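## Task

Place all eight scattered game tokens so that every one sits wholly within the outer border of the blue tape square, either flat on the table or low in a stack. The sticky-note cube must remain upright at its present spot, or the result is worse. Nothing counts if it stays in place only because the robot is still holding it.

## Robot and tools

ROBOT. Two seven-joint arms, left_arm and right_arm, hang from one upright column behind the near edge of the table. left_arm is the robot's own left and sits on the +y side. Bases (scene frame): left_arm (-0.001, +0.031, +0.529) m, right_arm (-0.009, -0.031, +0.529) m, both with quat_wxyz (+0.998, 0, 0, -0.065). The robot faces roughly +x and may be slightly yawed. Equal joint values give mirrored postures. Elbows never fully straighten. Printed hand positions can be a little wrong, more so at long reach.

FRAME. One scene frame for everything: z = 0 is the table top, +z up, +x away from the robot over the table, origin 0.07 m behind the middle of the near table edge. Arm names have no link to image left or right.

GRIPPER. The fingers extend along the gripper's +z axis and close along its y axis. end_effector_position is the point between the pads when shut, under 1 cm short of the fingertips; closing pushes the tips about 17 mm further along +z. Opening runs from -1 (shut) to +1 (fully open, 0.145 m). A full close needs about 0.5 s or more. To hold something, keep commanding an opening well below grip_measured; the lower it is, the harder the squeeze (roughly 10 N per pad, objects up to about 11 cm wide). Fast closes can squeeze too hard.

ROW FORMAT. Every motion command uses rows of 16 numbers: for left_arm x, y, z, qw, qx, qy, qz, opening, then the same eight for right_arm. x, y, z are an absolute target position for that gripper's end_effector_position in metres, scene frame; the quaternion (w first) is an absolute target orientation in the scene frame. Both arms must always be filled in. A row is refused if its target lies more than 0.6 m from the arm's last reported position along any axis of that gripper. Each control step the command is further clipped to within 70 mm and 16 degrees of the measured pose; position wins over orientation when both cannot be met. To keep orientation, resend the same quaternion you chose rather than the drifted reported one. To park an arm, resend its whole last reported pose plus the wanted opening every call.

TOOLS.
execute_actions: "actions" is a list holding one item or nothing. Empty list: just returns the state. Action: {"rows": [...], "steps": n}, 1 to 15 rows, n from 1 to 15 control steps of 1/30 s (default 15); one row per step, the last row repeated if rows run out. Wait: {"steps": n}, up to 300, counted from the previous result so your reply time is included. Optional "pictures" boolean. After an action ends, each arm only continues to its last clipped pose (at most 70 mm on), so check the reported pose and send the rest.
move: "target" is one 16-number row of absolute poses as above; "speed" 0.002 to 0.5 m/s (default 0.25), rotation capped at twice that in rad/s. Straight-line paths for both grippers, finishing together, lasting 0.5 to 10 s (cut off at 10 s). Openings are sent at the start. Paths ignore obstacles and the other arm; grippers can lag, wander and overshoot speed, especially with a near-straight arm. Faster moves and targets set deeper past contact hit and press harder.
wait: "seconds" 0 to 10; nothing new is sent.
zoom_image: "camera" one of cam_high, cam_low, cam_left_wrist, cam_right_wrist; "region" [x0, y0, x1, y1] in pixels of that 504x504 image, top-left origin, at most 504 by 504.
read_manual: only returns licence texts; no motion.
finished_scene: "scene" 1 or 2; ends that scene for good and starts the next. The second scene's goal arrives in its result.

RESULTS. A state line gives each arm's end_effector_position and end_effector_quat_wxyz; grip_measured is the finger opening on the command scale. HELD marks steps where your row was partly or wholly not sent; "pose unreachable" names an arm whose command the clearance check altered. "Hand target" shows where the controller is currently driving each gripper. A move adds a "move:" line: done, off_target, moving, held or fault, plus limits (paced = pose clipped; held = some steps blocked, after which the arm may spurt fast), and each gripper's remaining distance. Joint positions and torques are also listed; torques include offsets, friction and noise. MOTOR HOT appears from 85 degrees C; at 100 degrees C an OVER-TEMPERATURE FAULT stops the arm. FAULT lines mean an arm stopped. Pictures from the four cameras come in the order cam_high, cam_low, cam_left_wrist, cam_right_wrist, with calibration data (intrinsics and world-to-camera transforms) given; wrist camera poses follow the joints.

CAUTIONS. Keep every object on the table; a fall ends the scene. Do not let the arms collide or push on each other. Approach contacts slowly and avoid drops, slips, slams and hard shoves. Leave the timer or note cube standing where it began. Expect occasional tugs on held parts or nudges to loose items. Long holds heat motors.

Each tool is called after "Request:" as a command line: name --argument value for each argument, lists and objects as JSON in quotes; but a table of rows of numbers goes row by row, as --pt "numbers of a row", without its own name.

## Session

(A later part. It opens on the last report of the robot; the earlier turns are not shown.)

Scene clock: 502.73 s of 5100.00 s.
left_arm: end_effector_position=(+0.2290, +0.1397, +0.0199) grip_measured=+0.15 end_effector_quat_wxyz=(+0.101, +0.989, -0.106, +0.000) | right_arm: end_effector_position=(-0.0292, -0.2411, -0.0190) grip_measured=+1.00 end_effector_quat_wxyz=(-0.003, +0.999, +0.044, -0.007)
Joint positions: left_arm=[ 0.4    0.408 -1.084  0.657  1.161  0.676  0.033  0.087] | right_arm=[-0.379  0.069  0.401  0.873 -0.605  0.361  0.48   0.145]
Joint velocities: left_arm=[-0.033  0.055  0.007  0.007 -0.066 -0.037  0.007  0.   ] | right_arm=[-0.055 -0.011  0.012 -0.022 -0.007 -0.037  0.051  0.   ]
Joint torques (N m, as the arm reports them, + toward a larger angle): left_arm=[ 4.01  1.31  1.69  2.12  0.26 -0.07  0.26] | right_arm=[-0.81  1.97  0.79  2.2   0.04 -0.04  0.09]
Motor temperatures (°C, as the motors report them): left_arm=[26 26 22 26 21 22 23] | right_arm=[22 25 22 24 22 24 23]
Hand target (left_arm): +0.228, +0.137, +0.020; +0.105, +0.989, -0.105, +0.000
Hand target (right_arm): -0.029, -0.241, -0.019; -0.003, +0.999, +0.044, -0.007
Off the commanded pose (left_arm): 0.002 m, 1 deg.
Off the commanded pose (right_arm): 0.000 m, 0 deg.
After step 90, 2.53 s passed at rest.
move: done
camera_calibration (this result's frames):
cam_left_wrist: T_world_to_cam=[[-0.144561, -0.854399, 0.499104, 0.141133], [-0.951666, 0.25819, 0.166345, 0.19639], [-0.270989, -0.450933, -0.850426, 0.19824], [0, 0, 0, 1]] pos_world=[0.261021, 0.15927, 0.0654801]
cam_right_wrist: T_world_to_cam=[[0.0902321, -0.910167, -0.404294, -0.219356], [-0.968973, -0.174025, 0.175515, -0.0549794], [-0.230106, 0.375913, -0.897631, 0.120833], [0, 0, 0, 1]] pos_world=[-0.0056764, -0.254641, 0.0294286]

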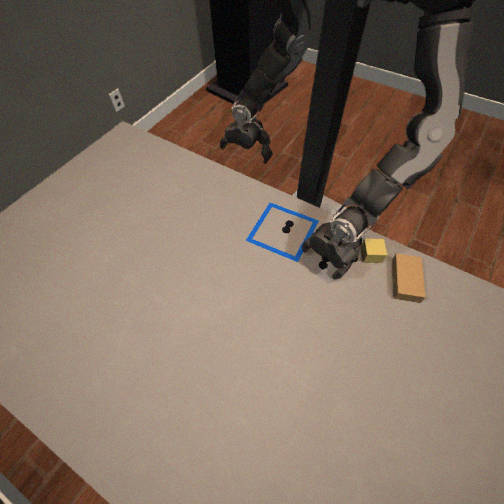

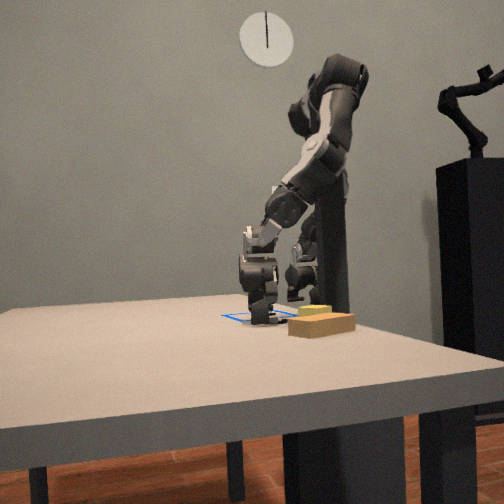

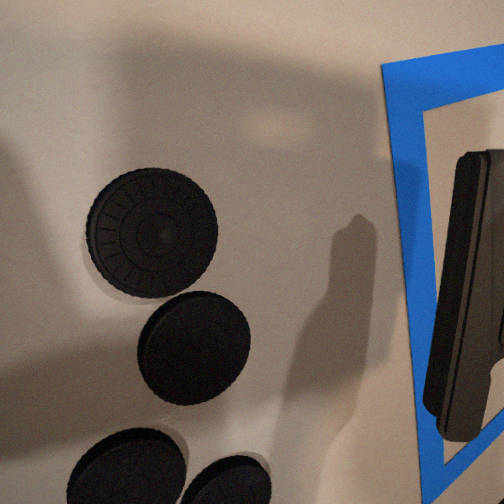

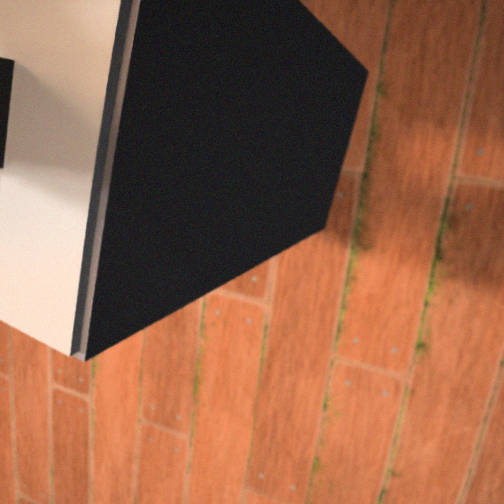

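Request:
move --target '[0.2323,0.1290,0.0172,0.1052,0.9889,-0.1052,0.0009,0.15,-0.0292,-0.2411,-0.0190,-0.003,0.999,0.044,-0.007,1.0]' --speed 0.025

Request:
move --target '[0.2200,0.0710,0.0170,0.1052,0.9889,-0.1052,0.0009,0.15,-0.0292,-0.2411,-0.0190,-0.003,0.999,0.044,-0.007,1.0]' --speed 0.05

Scene clock: 528.80 s of 5100.00 s.
left_arm: end_effector_position=(+0.2326, +0.1294, +0.0175) grip_measured=+0.15 end_effector_quat_wxyz=(+0.104, +0.989, -0.104, +0.001) | right_arm: end_effector_position=(-0.0292, -0.2411, -0.0190) grip_measured=+1.00 end_effector_quat_wxyz=(-0.003, +0.999, +0.044, -0.007)
Joint positions: left_arm=[ 0.419  0.361 -1.085  0.603  1.153  0.671  0.041  0.087] | right_arm=[-0.379  0.069  0.401  0.873 -0.605  0.361  0.48   0.145]
Joint velocities: left_arm=[-0.077  0.011 -0.002  0.002 -0.081  0.037  0.022 -0.   ] | right_arm=[ 0.011 -0.055 -0.027 -0.007 -0.007  0.022  0.051  0.   ]
Joint torques (N m, as the arm reports them, + toward a larger angle): left_arm=[ 4.95  1.43  1.01  1.31  0.15 -0.06  0.27] | right_arm=[-0.8   1.93  0.76  2.19  0.04 -0.05  0.08]
Motor temperatures (°C, as the motors report them): left_arm=[26 26 22 26 21 22 23] | right_arm=[21 25 22 24 22 24 23]
Hand target (left_arm): +0.233, +0.129, +0.017; +0.105, +0.989, -0.105, +0.001
Hand target (right_arm): -0.029, -0.241, -0.019; -0.003, +0.999, +0.044, -0.007
Off the commanded pose (left_arm): 0.001 m, 0 deg.
Off the commanded pose (right_arm): 0.000 m, 0 deg.
After step 90, 22.37 s passed at rest.
move: done
camera_calibration (this result's frames):
cam_left_wrist: T_world_to_cam=[[-0.141823, -0.85179, 0.504321, 0.132968], [-0.95249, 0.256147, 0.164774, 0.203334], [-0.269533, -0.456992, -0.847649, 0.192948], [0, 0, 0, 1]] pos_world=[0.264538, 0.149353, 0.0629897]
cam_right_wrist: T_world_to_cam=[[0.0902321, -0.910167, -0.404294, -0.219356], [-0.968973, -0.174025, 0.175515, -0.0549794], [-0.230106, 0.375913, -0.897631, 0.120833], [0, 0, 0, 1]] pos_world=[-0.0056764, -0.254641, 0.0294286]

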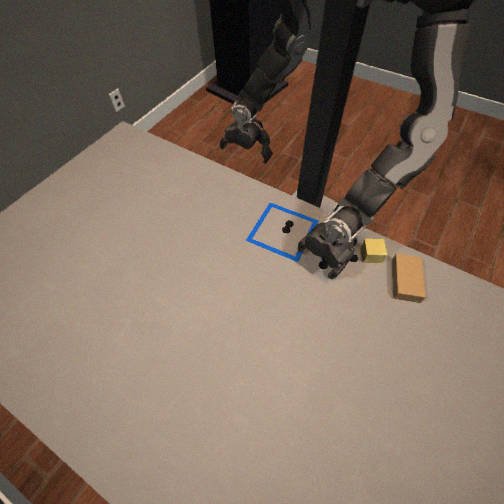

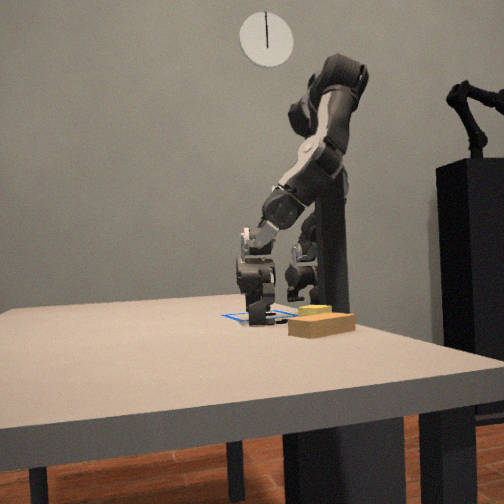

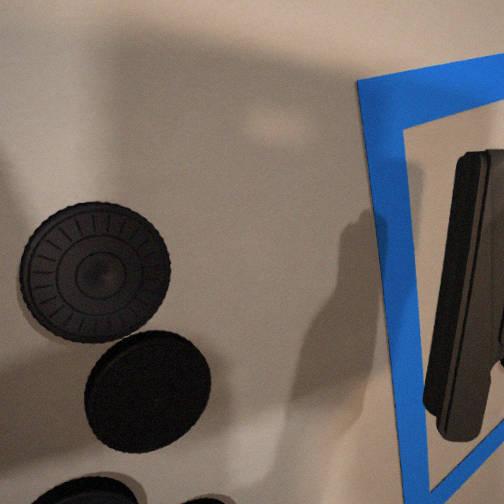

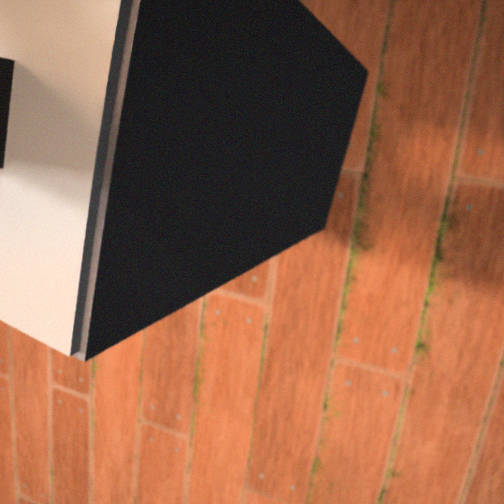

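Scene clock: 530.23 s of 5100.00 s.
left_arm: end_effector_position=(+0.2210, +0.0696, +0.0181) grip_measured=+0.15 end_effector_quat_wxyz=(+0.108, +0.988, -0.107, +0.002) | right_arm: end_effector_position=(-0.0292, -0.2411, -0.0190) grip_measured=+1.00 end_effector_quat_wxyz=(-0.003, +0.999, +0.044, -0.007)
Joint positions: left_arm=[ 0.386  0.235 -1.043  0.66   1.195  0.678 -0.151  0.087] | right_arm=[-0.379  0.069  0.401  0.873 -0.605  0.361  0.48   0.145]
Joint velocities: left_arm=[-0.077 -0.121  0.017  0.022 -0.037 -0.007  0.139  0.   ] | right_arm=[-0.011 -0.033 -0.017  0.002 -0.007  0.037  0.007  0.   ]
Joint torques (N m, as the arm reports them, + toward a larger angle): left_arm=[ 3.9   0.38  1.73  2.4   0.24  0.03 -0.13] | right_arm=[-0.83  1.95  0.75  2.17  0.05 -0.04  0.08]
Motor temperatures (°C, as the motors report them): left_arm=[26 25 22 26 21 22 23] | right_arm=[21 25 22 24 22 24 23]
Hand target (left_arm): +0.220, +0.071, +0.017; +0.106, +0.989, -0.105, +0.001
Hand target (right_arm): -0.029, -0.241, -0.019; -0.003, +0.999, +0.044, -0.007
Off the commanded pose (left_arm): 0.002 m, 0 deg.
Off the commanded pose (right_arm): 0.000 m, 0 deg.
move: done
camera_calibration (this result's frames):
cam_left_wrist: T_world_to_cam=[[-0.147659, -0.84657, 0.511387, 0.0808924], [-0.951746, 0.262268, 0.159358, 0.207079], [-0.269028, -0.46318, -0.844446, 0.163308], [0, 0, 0, 1]] pos_world=[0.252966, 0.0898118, 0.0635378]
cam_right_wrist: T_world_to_cam=[[0.0902321, -0.910167, -0.404294, -0.219356], [-0.968973, -0.174025, 0.175515, -0.0549794], [-0.230106, 0.375913, -0.897631, 0.120833], [0, 0, 0, 1]] pos_world=[-0.0056764, -0.254641, 0.0294286]

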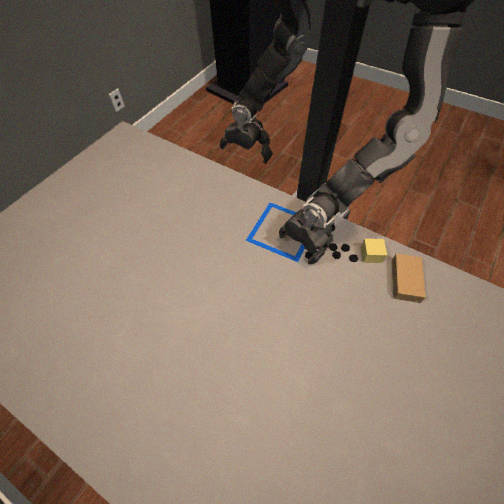

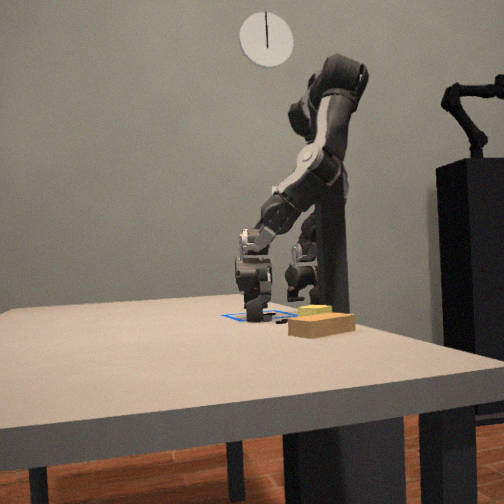

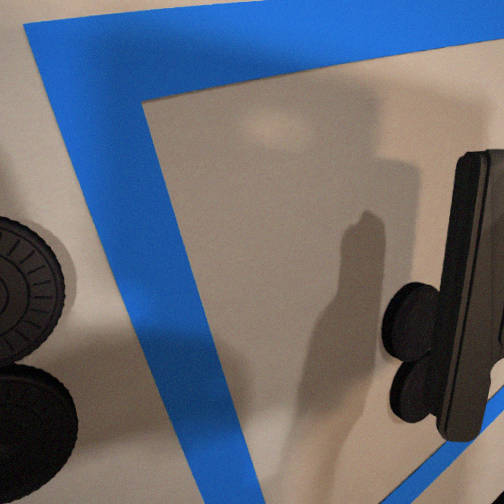

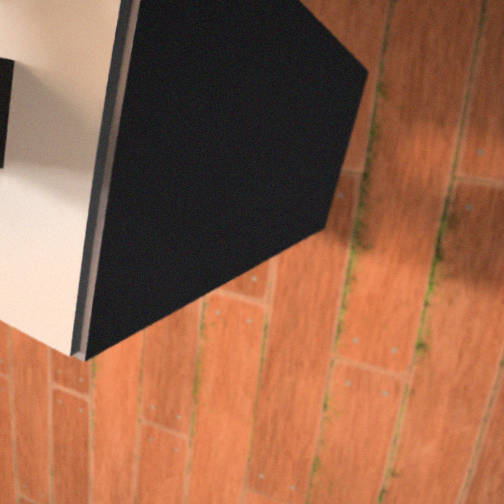

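Request:
move --target '[0.2050,-0.0008,0.0168,0.1052,0.9889,-0.1052,0.0009,0.15,-0.0292,-0.2411,-0.0190,-0.003,0.999,0.044,-0.007,1.0]' --speed 0.055

Request:
move --target '[0.2050,0.0080,0.0420,0.1052,0.9889,-0.1052,0.0009,0.15,-0.0292,-0.2411,-0.0190,-0.003,0.999,0.044,-0.007,1.0]' --speed 0.07

Request:
move --target '[0.1790,0.1210,0.0520,0.0466,0.9552,0.2914,0.0268,0.5,-0.0292,-0.2411,-0.0190,-0.003,0.999,0.044,-0.007,1.0]' --speed 0.25

Scene clock: 651.80 s of 5100.00 s.
left_arm: end_effector_position=(+0.2042, -0.0030, +0.0178) grip_measured=+0.15 end_effector_quat_wxyz=(+0.109, +0.988, -0.107, -0.000) | right_arm: end_effector_position=(-0.0292, -0.2411, -0.0190) grip_measured=+1.00 end_effector_quat_wxyz=(-0.003, +0.999, +0.044, -0.007)
Joint positions: left_arm=[ 0.39   0.005 -1.021  0.549  1.201  0.639 -0.29   0.087] | right_arm=[-0.379  0.069  0.401  0.873 -0.605  0.361  0.48   0.145]
Joint velocities: left_arm=[ 0.011 -0.077 -0.002  0.002 -0.007 -0.007  0.007 -0.   ] | right_arm=[-0.055 -0.011 -0.017 -0.012 -0.007 -0.051  0.037  0.   ]
Joint torques (N m, as the arm reports them, + toward a larger angle): left_arm=[ 4.92 -1.17  1.28  2.11  0.18 -0.07 -0.12] | right_arm=[-0.79  1.95  0.77  2.16  0.05 -0.05  0.09]
Motor temperatures (°C, as the motors report them): left_arm=[27 25 23 26 21 22 23] | right_arm=[21 25 22 24 22 24 23]
Hand target (left_arm): +0.206, -0.000, +0.017; +0.105, +0.989, -0.105, +0.002
Hand target (right_arm): -0.029, -0.241, -0.019; -0.003, +0.999, +0.044, -0.007
Off the commanded pose (left_arm): 0.003 m, 1 deg.
Off the commanded pose (right_arm): 0.000 m, 0 deg.
After step 90, 117.00 s passed at rest.
move: done
camera_calibration (this result's frames):
cam_left_wrist: T_world_to_cam=[[-0.145822, -0.845329, 0.51396, 0.016744], [-0.950651, 0.26354, 0.163733, 0.209861], [-0.273858, -0.464721, -0.842043, 0.125827], [0, 0, 0, 1]] pos_world=[0.236405, 0.017322, 0.0629848]
cam_right_wrist: T_world_to_cam=[[0.0902321, -0.910167, -0.404294, -0.219356], [-0.968973, -0.174025, 0.175515, -0.0549794], [-0.230106, 0.375913, -0.897631, 0.120833], [0, 0, 0, 1]] pos_world=[-0.0056764, -0.254641, 0.0294286]

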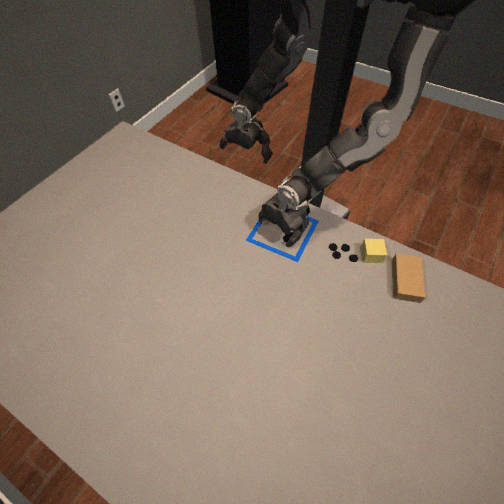

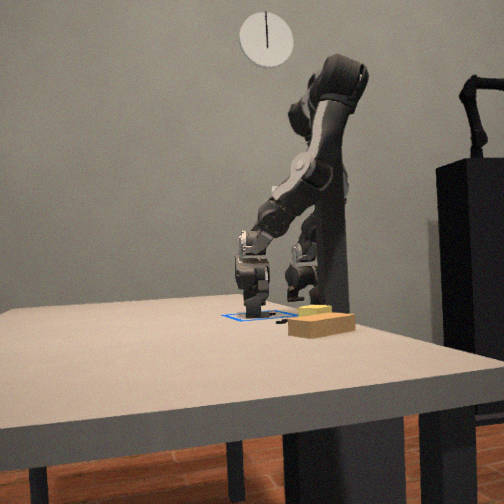

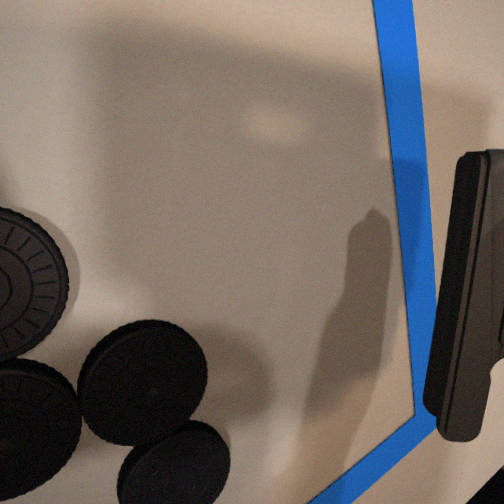

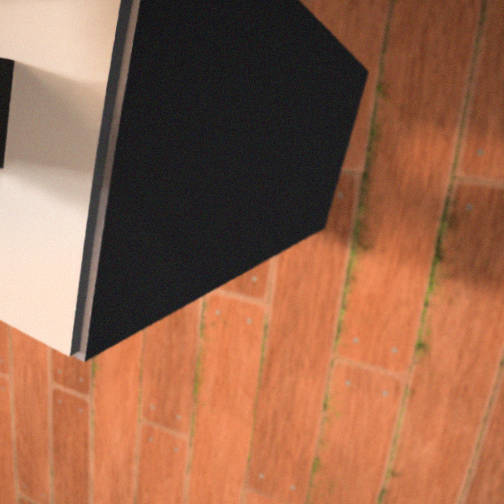

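Scene clock: 652.53 s of 5100.00 s.
left_arm: end_effector_position=(+0.2052, +0.0067, +0.0426) grip_measured=+0.15 end_effector_quat_wxyz=(+0.108, +0.988, -0.106, +0.002) | right_arm: end_effector_position=(-0.0292, -0.2411, -0.0190) grip_measured=+1.00 end_effector_quat_wxyz=(-0.003, +0.999, +0.044, -0.007)
Joint positions: left_arm=[ 0.315  0.129 -0.943  0.859  1.262  0.738 -0.472  0.087] | right_arm=[-0.379  0.069  0.401  0.873 -0.605  0.361  0.48   0.145]
Joint velocities: left_arm=[ 0.011  0.011 -0.007  0.002 -0.022 -0.051 -0.007 -0.   ] | right_arm=[-0.011 -0.033  0.012  0.012  0.022 -0.007 -0.007 -0.   ]
Joint torques (N m, as the arm reports them, + toward a larger angle): left_arm=[ 3.67 -0.91  1.46  3.65  0.26  0.1  -0.12] | right_arm=[-0.85  1.99  0.76  2.14  0.04 -0.04  0.08]
Motor temperatures (°C, as the motors report them): left_arm=[27 25 23 26 21 22 23] | right_arm=[21 25 22 24 22 24 23]
Hand target (left_arm): +0.204, +0.008, +0.042; +0.106, +0.989, -0.106, -0.000
Hand target (right_arm): -0.029, -0.241, -0.019; -0.003, +0.999, +0.044, -0.007
Off the commanded pose (left_arm): 0.001 m, 0 deg.
Off the commanded pose (right_arm): 0.000 m, 0 deg.
move: done
camera_calibration (this result's frames):
cam_left_wrist: T_world_to_cam=[[-0.146361, -0.846704, 0.511537, 0.0125585], [-0.95194, 0.261194, 0.159964, 0.204588], [-0.269053, -0.46354, -0.84424, 0.150603], [0, 0, 0, 1]] pos_world=[0.237114, 0.0270069, 0.0879945]
cam_right_wrist: T_world_to_cam=[[0.0902321, -0.910167, -0.404294, -0.219356], [-0.968973, -0.174025, 0.175515, -0.0549794], [-0.230106, 0.375913, -0.897631, 0.120833], [0, 0, 0, 1]] pos_world=[-0.0056764, -0.254641, 0.0294286]

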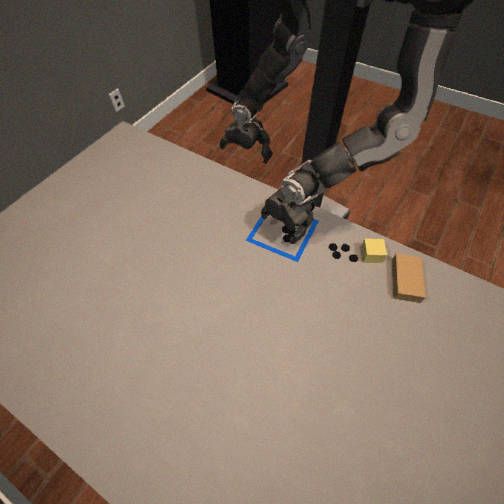

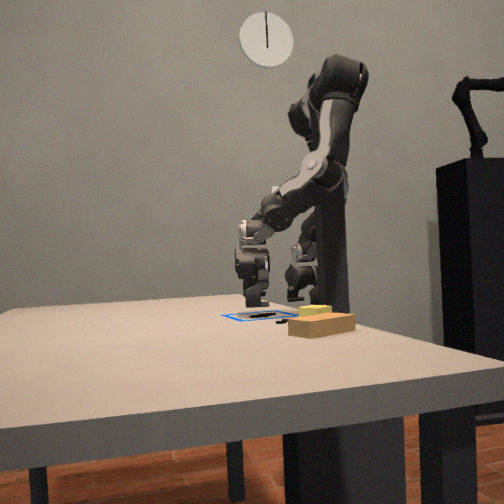

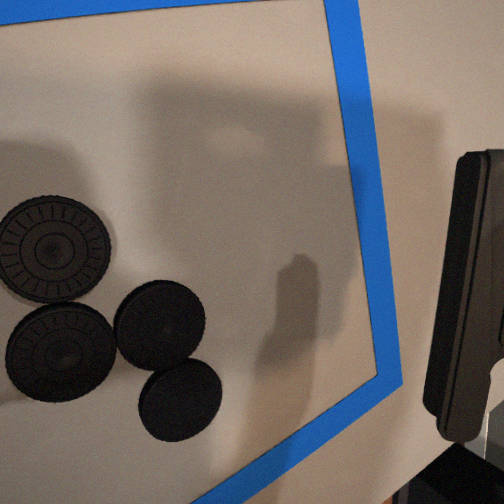

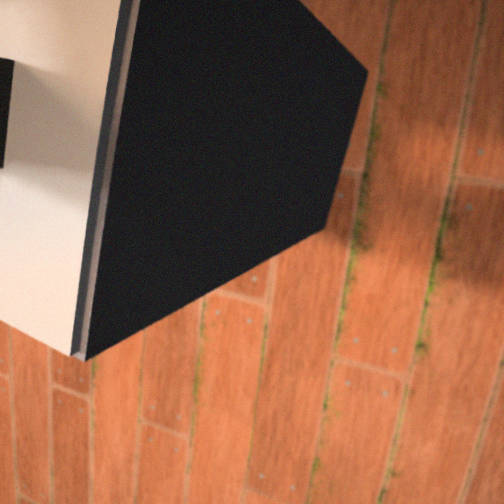

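Scene clock: 654.53 s of 5100.00 s.
left_arm: end_effector_position=(+0.1834, +0.1189, +0.0517) grip_measured=+0.50 end_effector_quat_wxyz=(+0.053, +0.955, +0.289, +0.034) | right_arm: end_effector_position=(-0.0292, -0.2411, -0.0190) grip_measured=+1.00 end_effector_quat_wxyz=(-0.003, +0.999, +0.044, -0.007)
Joint positions: left_arm=[-0.134  0.221 -0.312  1.266  1.413  0.5   -0.854  0.112] | right_arm=[-0.379  0.069  0.401  0.873 -0.605  0.361  0.48   0.145]
Joint velocities: left_arm=[ 0.011 -0.055  0.002 -0.002 -0.007 -0.037 -0.022 -0.   ] | right_arm=[ 0.011 -0.011 -0.002  0.017 -0.007 -0.125  0.022 -0.   ]
Joint torques (N m, as the arm reports them, + toward a larger angle): left_arm=[ 1.54  0.43  1.32  4.03  0.13 -0.05 -0.17] | right_arm=[-0.84  1.97  0.76  2.21  0.04 -0.05  0.08]
Motor temperatures (°C, as the motors report them): left_arm=[27 25 23 26 21 22 23] | right_arm=[21 25 22 24 22 24 23]
Hand target (left_arm): +0.183, +0.120, +0.052; +0.051, +0.955, +0.291, +0.034
Hand target (right_arm): -0.029, -0.241, -0.019; -0.003, +0.999, +0.044, -0.007
Off the commanded pose (left_arm): 0.005 m, 1 deg.
Off the commanded pose (right_arm): 0.000 m, 0 deg.
move: off_target (left_arm)
camera_calibration (this result's frames):
cam_left_wrist: T_world_to_cam=[[0.529486, -0.731941, 0.428843, -0.0336045], [-0.841593, -0.516757, 0.157111, 0.225473], [0.106612, -0.444099, -0.889612, 0.135544], [0, 0, 0, 1]] pos_world=[0.193099, 0.152113, 0.0995683]
cam_right_wrist: T_world_to_cam=[[0.0902321, -0.910167, -0.404294, -0.219356], [-0.968973, -0.174025, 0.175515, -0.0549794], [-0.230106, 0.375913, -0.897631, 0.120833], [0, 0, 0, 1]] pos_world=[-0.0056764, -0.254641, 0.0294286]

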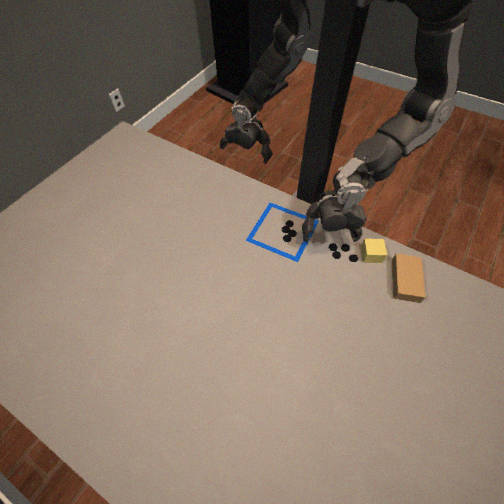

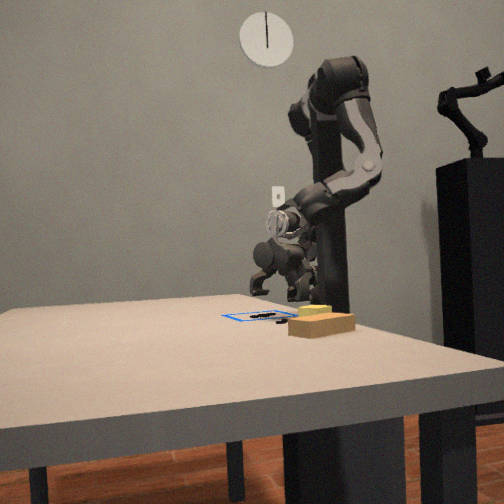

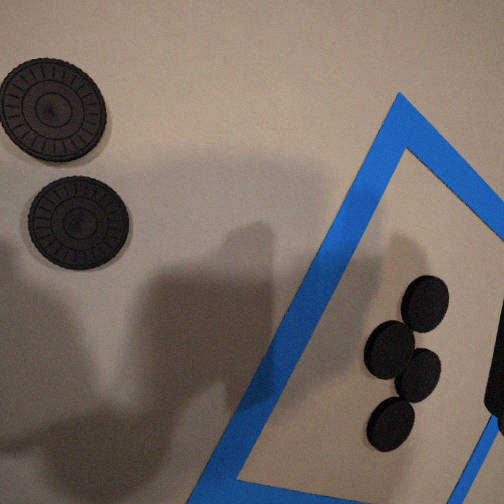

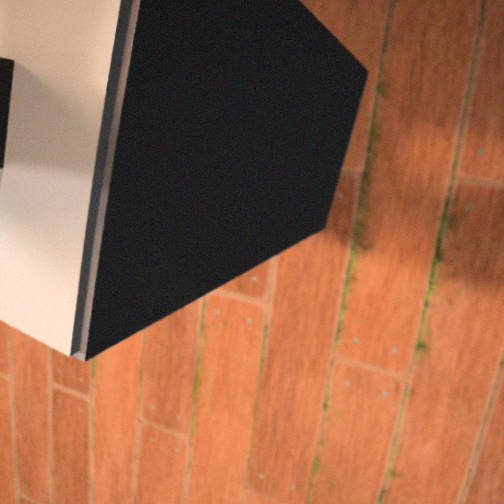

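Request:
zoom_image --camera "cam_high" --region '[320,225,400,275]'

Region (320, 225, 400, 275) of cam_high's 504x504 image, scaled by 6.300, with more detail than that image has; it fills the top 315 rows of this view, and the rest is white.

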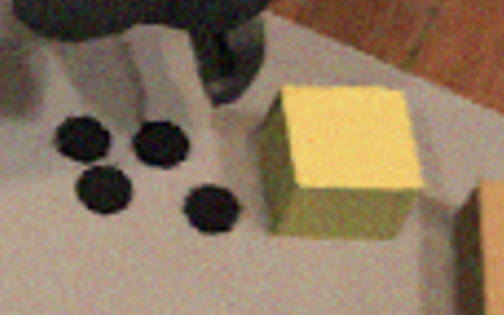

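Request:
move --target '[0.1768,0.1258,0.0500,0.0466,0.9552,0.2914,0.0268,0.5,-0.0292,-0.2411,-0.0190,-0.003,0.999,0.044,-0.007,1.0]' --speed 0.04

Request:
move --target '[0.1770,0.1258,0.0300,0.0466,0.9552,0.2914,0.0268,0.5,-0.0292,-0.2411,-0.0190,-0.003,0.999,0.044,-0.007,1.0]' --speed 0.03

Scene clock: 709.17 s of 5100.00 s.
left_arm: end_effector_position=(+0.1774, +0.1251, +0.0496) grip_measured=+0.50 end_effector_quat_wxyz=(+0.048, +0.955, +0.292, +0.028) | right_arm: end_effector_position=(-0.0292, -0.2411, -0.0190) grip_measured=+1.00 end_effector_quat_wxyz=(-0.003, +0.999, +0.044, -0.007)
Joint positions: left_arm=[-0.149  0.236 -0.309  1.268  1.426  0.501 -0.854  0.112] | right_arm=[-0.379  0.069  0.401  0.873 -0.605  0.361  0.48   0.145]
Joint velocities: left_arm=[-0.077 -0.077 -0.002 -0.022 -0.007  0.037  0.037 -0.   ] | right_arm=[-0.077  0.011  0.012 -0.012 -0.037  0.007 -0.007  0.   ]
Joint torques (N m, as the arm reports them, + toward a larger angle): left_arm=[ 1.42  0.95  1.17  3.99  0.2   0.09 -0.13] | right_arm=[-0.77  1.99  0.79  2.19  0.04 -0.04  0.08]
Motor temperatures (°C, as the motors report them): left_arm=[26 25 22 28 21 22 23] | right_arm=[21 25 22 24 22 24 23]
Hand target (left_arm): +0.177, +0.126, +0.050; +0.047, +0.955, +0.291, +0.027
Hand target (right_arm): -0.029, -0.241, -0.019; -0.003, +0.999, +0.044, -0.007
Off the commanded pose (left_arm): 0.001 m, 0 deg.
Off the commanded pose (right_arm): 0.000 m, 0 deg.
After step 90, 50.93 s passed at rest.
move: done
camera_calibration (this result's frames):
cam_left_wrist: T_world_to_cam=[[0.539891, -0.731271, 0.416846, -0.0263902], [-0.836272, -0.522324, 0.166813, 0.22326], [0.0957428, -0.438657, -0.89354, 0.138534], [0, 0, 0, 1]] pos_world=[0.18769, 0.158084, 0.0975435]
cam_right_wrist: T_world_to_cam=[[0.0902321, -0.910167, -0.404294, -0.219356], [-0.968973, -0.174025, 0.175515, -0.0549794], [-0.230106, 0.375913, -0.897631, 0.120833], [0, 0, 0, 1]] pos_world=[-0.0056764, -0.254641, 0.0294286]

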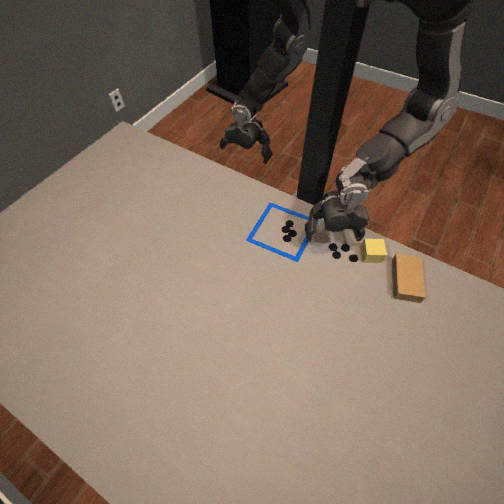

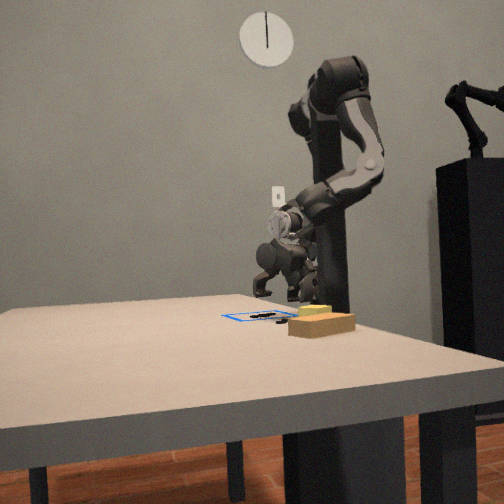

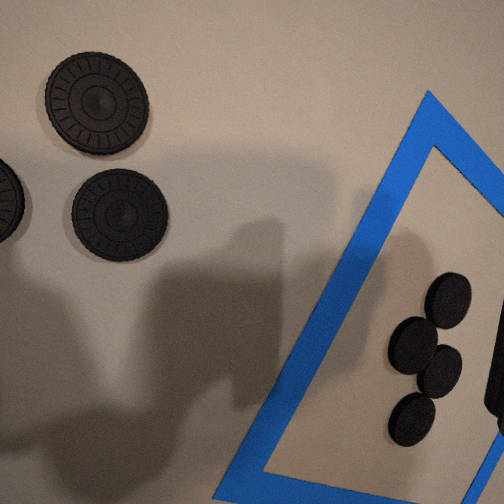

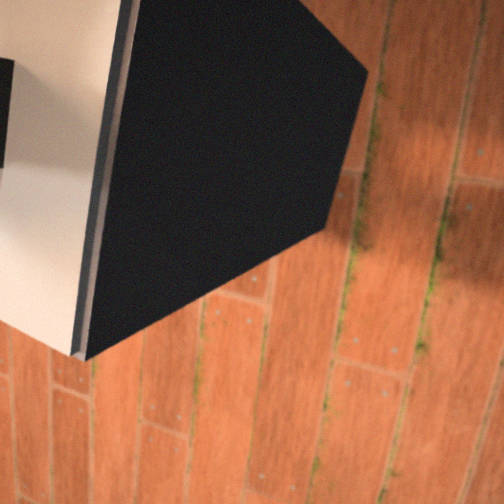

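Scene clock: 710.07 s of 5100.00 s.
left_arm: end_effector_position=(+0.1774, +0.1272, +0.0303) grip_measured=+0.50 end_effector_quat_wxyz=(+0.044, +0.955, +0.292, +0.026) | right_arm: end_effector_position=(-0.0292, -0.2411, -0.0190) grip_measured=+1.00 end_effector_quat_wxyz=(-0.003, +0.999, +0.044, -0.007)
Joint positions: left_arm=[-0.098  0.223 -0.336  1.124  1.388  0.474 -0.76   0.112] | right_arm=[-0.379  0.069  0.401  0.873 -0.605  0.361  0.48   0.145]
Joint velocities: left_arm=[-0.011 -0.033 -0.007 -0.017 -0.007  0.022  0.022 -0.   ] | right_arm=[ 0.033 -0.011  0.012 -0.007  0.066 -0.022 -0.007  0.   ]
Joint torques (N m, as the arm reports them, + toward a larger angle): left_arm=[ 2.05  0.43  0.52  2.73  0.07 -0.06  0.22] | right_arm=[-0.79  1.98  0.76  2.17  0.04 -0.05  0.09]
Motor temperatures (°C, as the motors report them): left_arm=[26 25 22 28 21 22 23] | right_arm=[21 25 22 24 22 24 23]
Hand target (left_arm): +0.177, +0.126, +0.030; +0.046, +0.955, +0.292, +0.027
Hand target (right_arm): -0.029, -0.241, -0.019; -0.003, +0.999, +0.044, -0.007
Off the commanded pose (left_arm): 0.002 m, 0 deg.
Off the commanded pose (right_arm): 0.000 m, 0 deg.
move: done
camera_calibration (this result's frames):
cam_left_wrist: T_world_to_cam=[[0.542257, -0.733433, 0.409919, -0.0166892], [-0.835221, -0.523632, 0.167975, 0.227549], [0.0914483, -0.433458, -0.896522, 0.122423], [0, 0, 0, 1]] pos_world=[0.187909, 0.159977, 0.0783736]
cam_right_wrist: T_world_to_cam=[[0.0902321, -0.910167, -0.404294, -0.219356], [-0.968973, -0.174025, 0.175515, -0.0549794], [-0.230106, 0.375913, -0.897631, 0.120833], [0, 0, 0, 1]] pos_world=[-0.0056764, -0.254641, 0.0294286]

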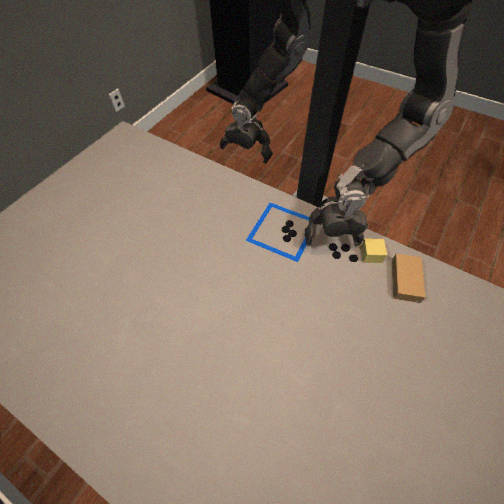

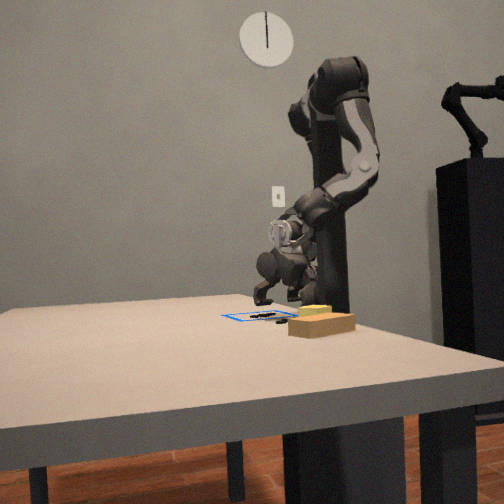

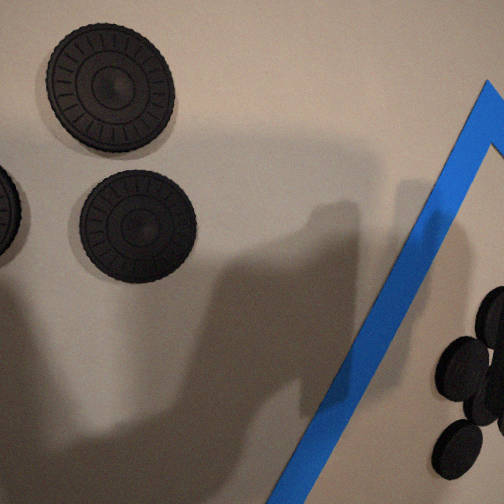

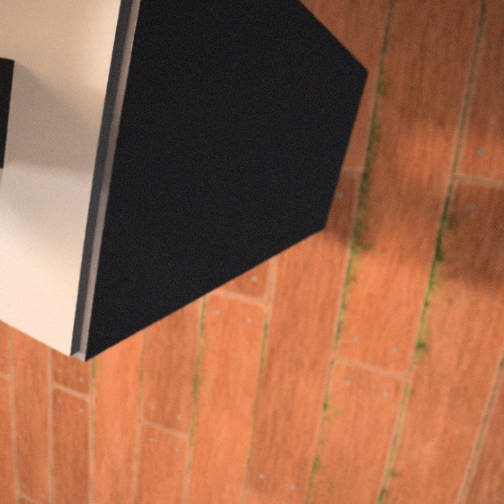

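Request:
zoom_image --camera "cam_high" --region '[320,215,400,275]'

Region (320, 215, 400, 275) of cam_high's 504x504 image, scaled by 6.300, with more detail than that image has; it fills the top 378 rows of this view, and the rest is white.

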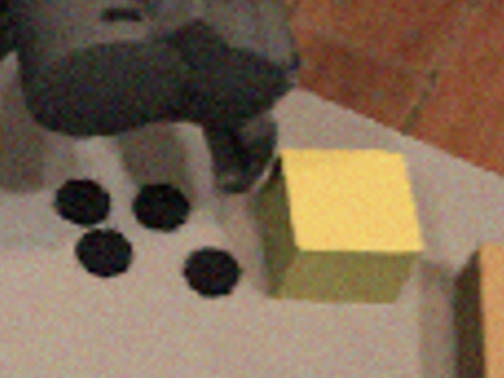

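Request:
move --target '[0.1776,0.1253,0.0094,0.0466,0.9552,0.2914,0.0268,0.5,-0.0292,-0.2411,-0.0190,-0.003,0.999,0.044,-0.007,1.0]' --speed 0.022

Request:
move --target '[0.1895,0.1065,0.0090,0.0466,0.9552,0.2914,0.0268,0.5,-0.0292,-0.2411,-0.0190,-0.003,0.999,0.044,-0.007,1.0]' --speed 0.035

Scene clock: 755.37 s of 5100.00 s.
left_arm: end_effector_position=(+0.1782, +0.1268, +0.0097) grip_measured=+0.50 end_effector_quat_wxyz=(+0.044, +0.955, +0.292, +0.026) | right_arm: end_effector_position=(-0.0292, -0.2411, -0.0190) grip_measured=+1.00 end_effector_quat_wxyz=(-0.003, +0.999, +0.044, -0.007)
Joint positions: left_arm=[-0.031  0.198 -0.368  0.946  1.347  0.436 -0.647  0.112] | right_arm=[-0.379  0.069  0.401  0.873 -0.605  0.361  0.48   0.145]
Joint velocities: left_arm=[-0.011  0.011 -0.007 -0.007 -0.007 -0.037 -0.007 -0.   ] | right_arm=[-0.011 -0.033  0.012 -0.002  0.037 -0.007 -0.081 -0.   ]
Joint torques (N m, as the arm reports them, + toward a larger angle): left_arm=[ 2.31  0.34  0.44  2.4   0.07 -0.06  0.2 ] | right_arm=[-0.8   1.95  0.78  2.16  0.04 -0.05  0.08]
Motor temperatures (°C, as the motors report them): left_arm=[26 25 22 27 21 22 23] | right_arm=[21 25 22 24 22 24 23]
Hand target (left_arm): +0.178, +0.126, +0.009; +0.046, +0.955, +0.292, +0.027
Hand target (right_arm): -0.029, -0.241, -0.019; -0.003, +0.999, +0.044, -0.007
Off the commanded pose (left_arm): 0.002 m, 0 deg.
Off the commanded pose (right_arm): 0.000 m, 0 deg.
After step 90, 41.13 s passed at rest.
move: done
camera_calibration (this result's frames):
cam_left_wrist: T_world_to_cam=[[0.542642, -0.733182, 0.409859, -0.00911711], [-0.834953, -0.524051, 0.167999, 0.231373], [0.0916126, -0.433376, -0.896544, 0.103653], [0, 0, 0, 1]] pos_world=[0.188637, 0.159487, 0.0577954]
cam_right_wrist: T_world_to_cam=[[0.0902321, -0.910167, -0.404294, -0.219356], [-0.968973, -0.174025, 0.175515, -0.0549794], [-0.230106, 0.375913, -0.897631, 0.120833], [0, 0, 0, 1]] pos_world=[-0.0056764, -0.254641, 0.0294286]

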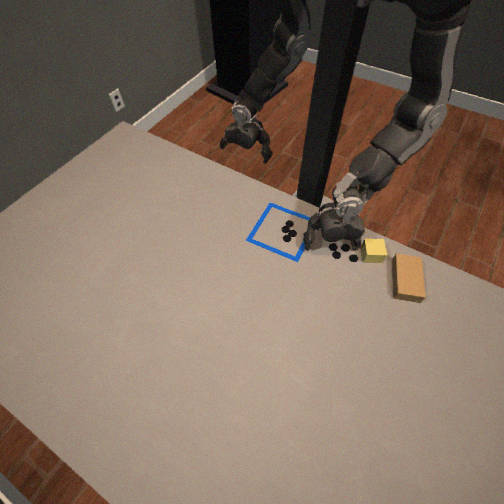

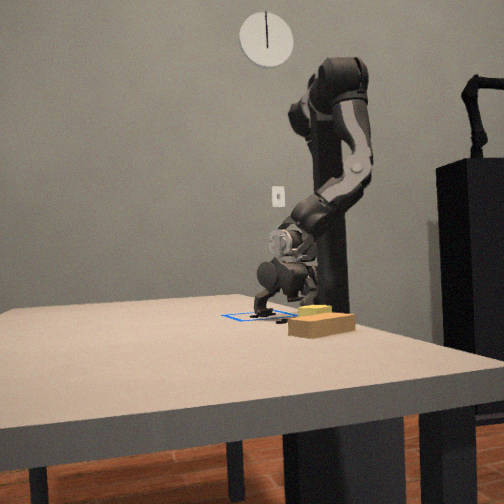

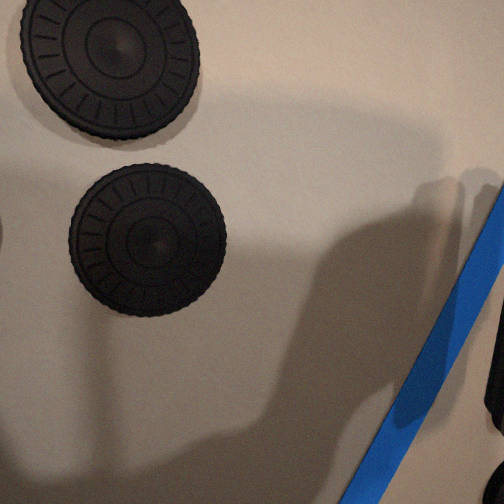

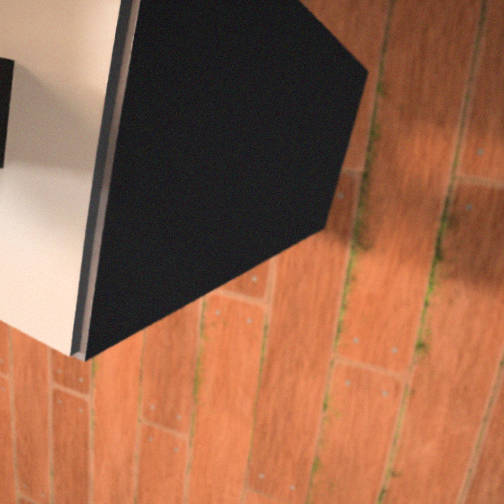

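Scene clock: 756.27 s of 5100.00 s.
left_arm: end_effector_position=(+0.1913, +0.1063, +0.0103) grip_measured=+0.50 end_effector_quat_wxyz=(+0.048, +0.955, +0.291, +0.029) | right_arm: end_effector_position=(-0.0292, -0.2411, -0.0190) grip_measured=+1.00 end_effector_quat_wxyz=(-0.003, +0.999, +0.044, -0.007)
Joint positions: left_arm=[ 0.03   0.136 -0.369  0.887  1.319  0.426 -0.662  0.112] | right_arm=[-0.379  0.069  0.401  0.873 -0.605  0.361  0.48   0.145]
Joint velocities: left_arm=[-0.055  0.011 -0.007 -0.012 -0.037  0.007 -0.007  0.   ] | right_arm=[-0.077 -0.011 -0.022  0.002  0.007 -0.022  0.022 -0.   ]
Joint torques (N m, as the arm reports them, + toward a larger angle): left_arm=[ 2.24 -0.04  0.59  2.29  0.11 -0.02  0.03] | right_arm=[-0.79  1.98  0.75  2.18  0.04 -0.05  0.07]
Motor temperatures (°C, as the motors report them): left_arm=[26 25 22 27 21 22 23] | right_arm=[21 25 22 24 22 24 23]
Hand target (left_arm): +0.190, +0.107, +0.009; +0.046, +0.955, +0.291, +0.027
Hand target (right_arm): -0.029, -0.241, -0.019; -0.003, +0.999, +0.044, -0.007
Off the commanded pose (left_arm): 0.002 m, 0 deg.
Off the commanded pose (right_arm): 0.000 m, 0 deg.
move: done
camera_calibration (this result's frames):
cam_left_wrist: T_world_to_cam=[[0.537463, -0.73278, 0.417333, -0.0305888], [-0.837766, -0.52051, 0.164976, 0.231697], [0.0963346, -0.438296, -0.893653, 0.0936568], [0, 0, 0, 1]] pos_world=[0.201526, 0.139235, 0.0582379]
cam_right_wrist: T_world_to_cam=[[0.0902321, -0.910167, -0.404294, -0.219356], [-0.968973, -0.174025, 0.175515, -0.0549794], [-0.230106, 0.375913, -0.897631, 0.120833], [0, 0, 0, 1]] pos_world=[-0.0056764, -0.254641, 0.0294286]

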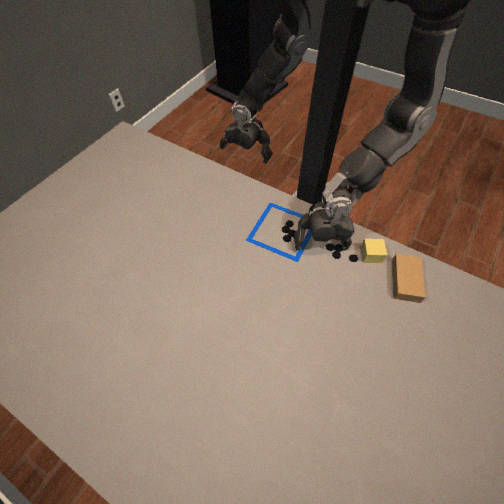

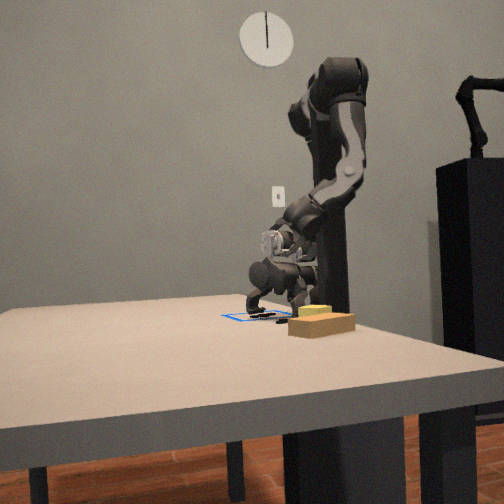

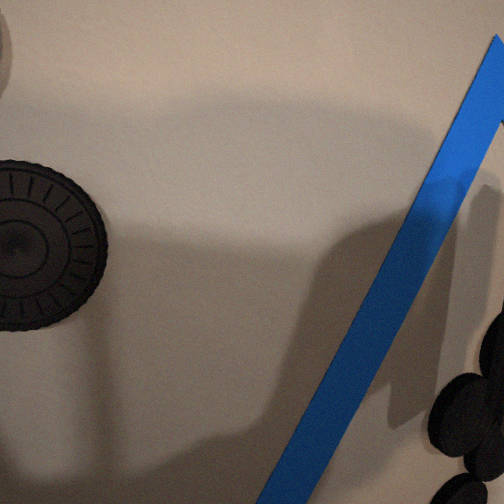

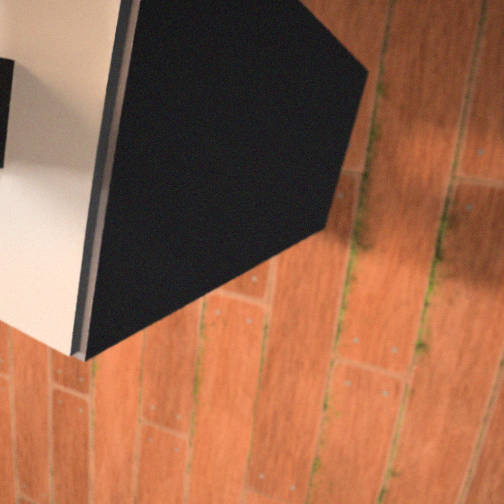

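Request:
zoom_image --camera "cam_high" --region '[310,215,390,275]'

Request:
zoom_image --camera "cam_low" --region '[240,280,320,335]'

Region (310, 215, 390, 275) of cam_high's 504x504 image, scaled by 6.300, with more detail than that image has; it fills the top 378 rows of this view, and the rest is white.

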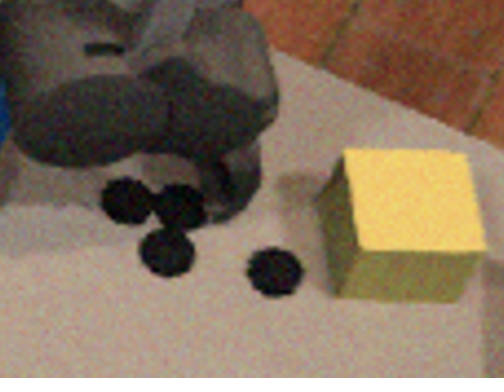

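Region (240, 280, 320, 335) of cam_low's 504x504 image, scaled by 6.300, with more detail than that image has; it fills the top 346 rows of this view, and the rest is white.

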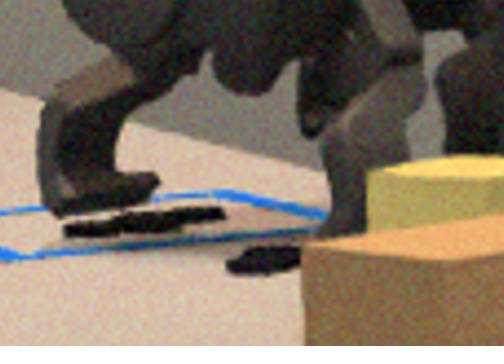

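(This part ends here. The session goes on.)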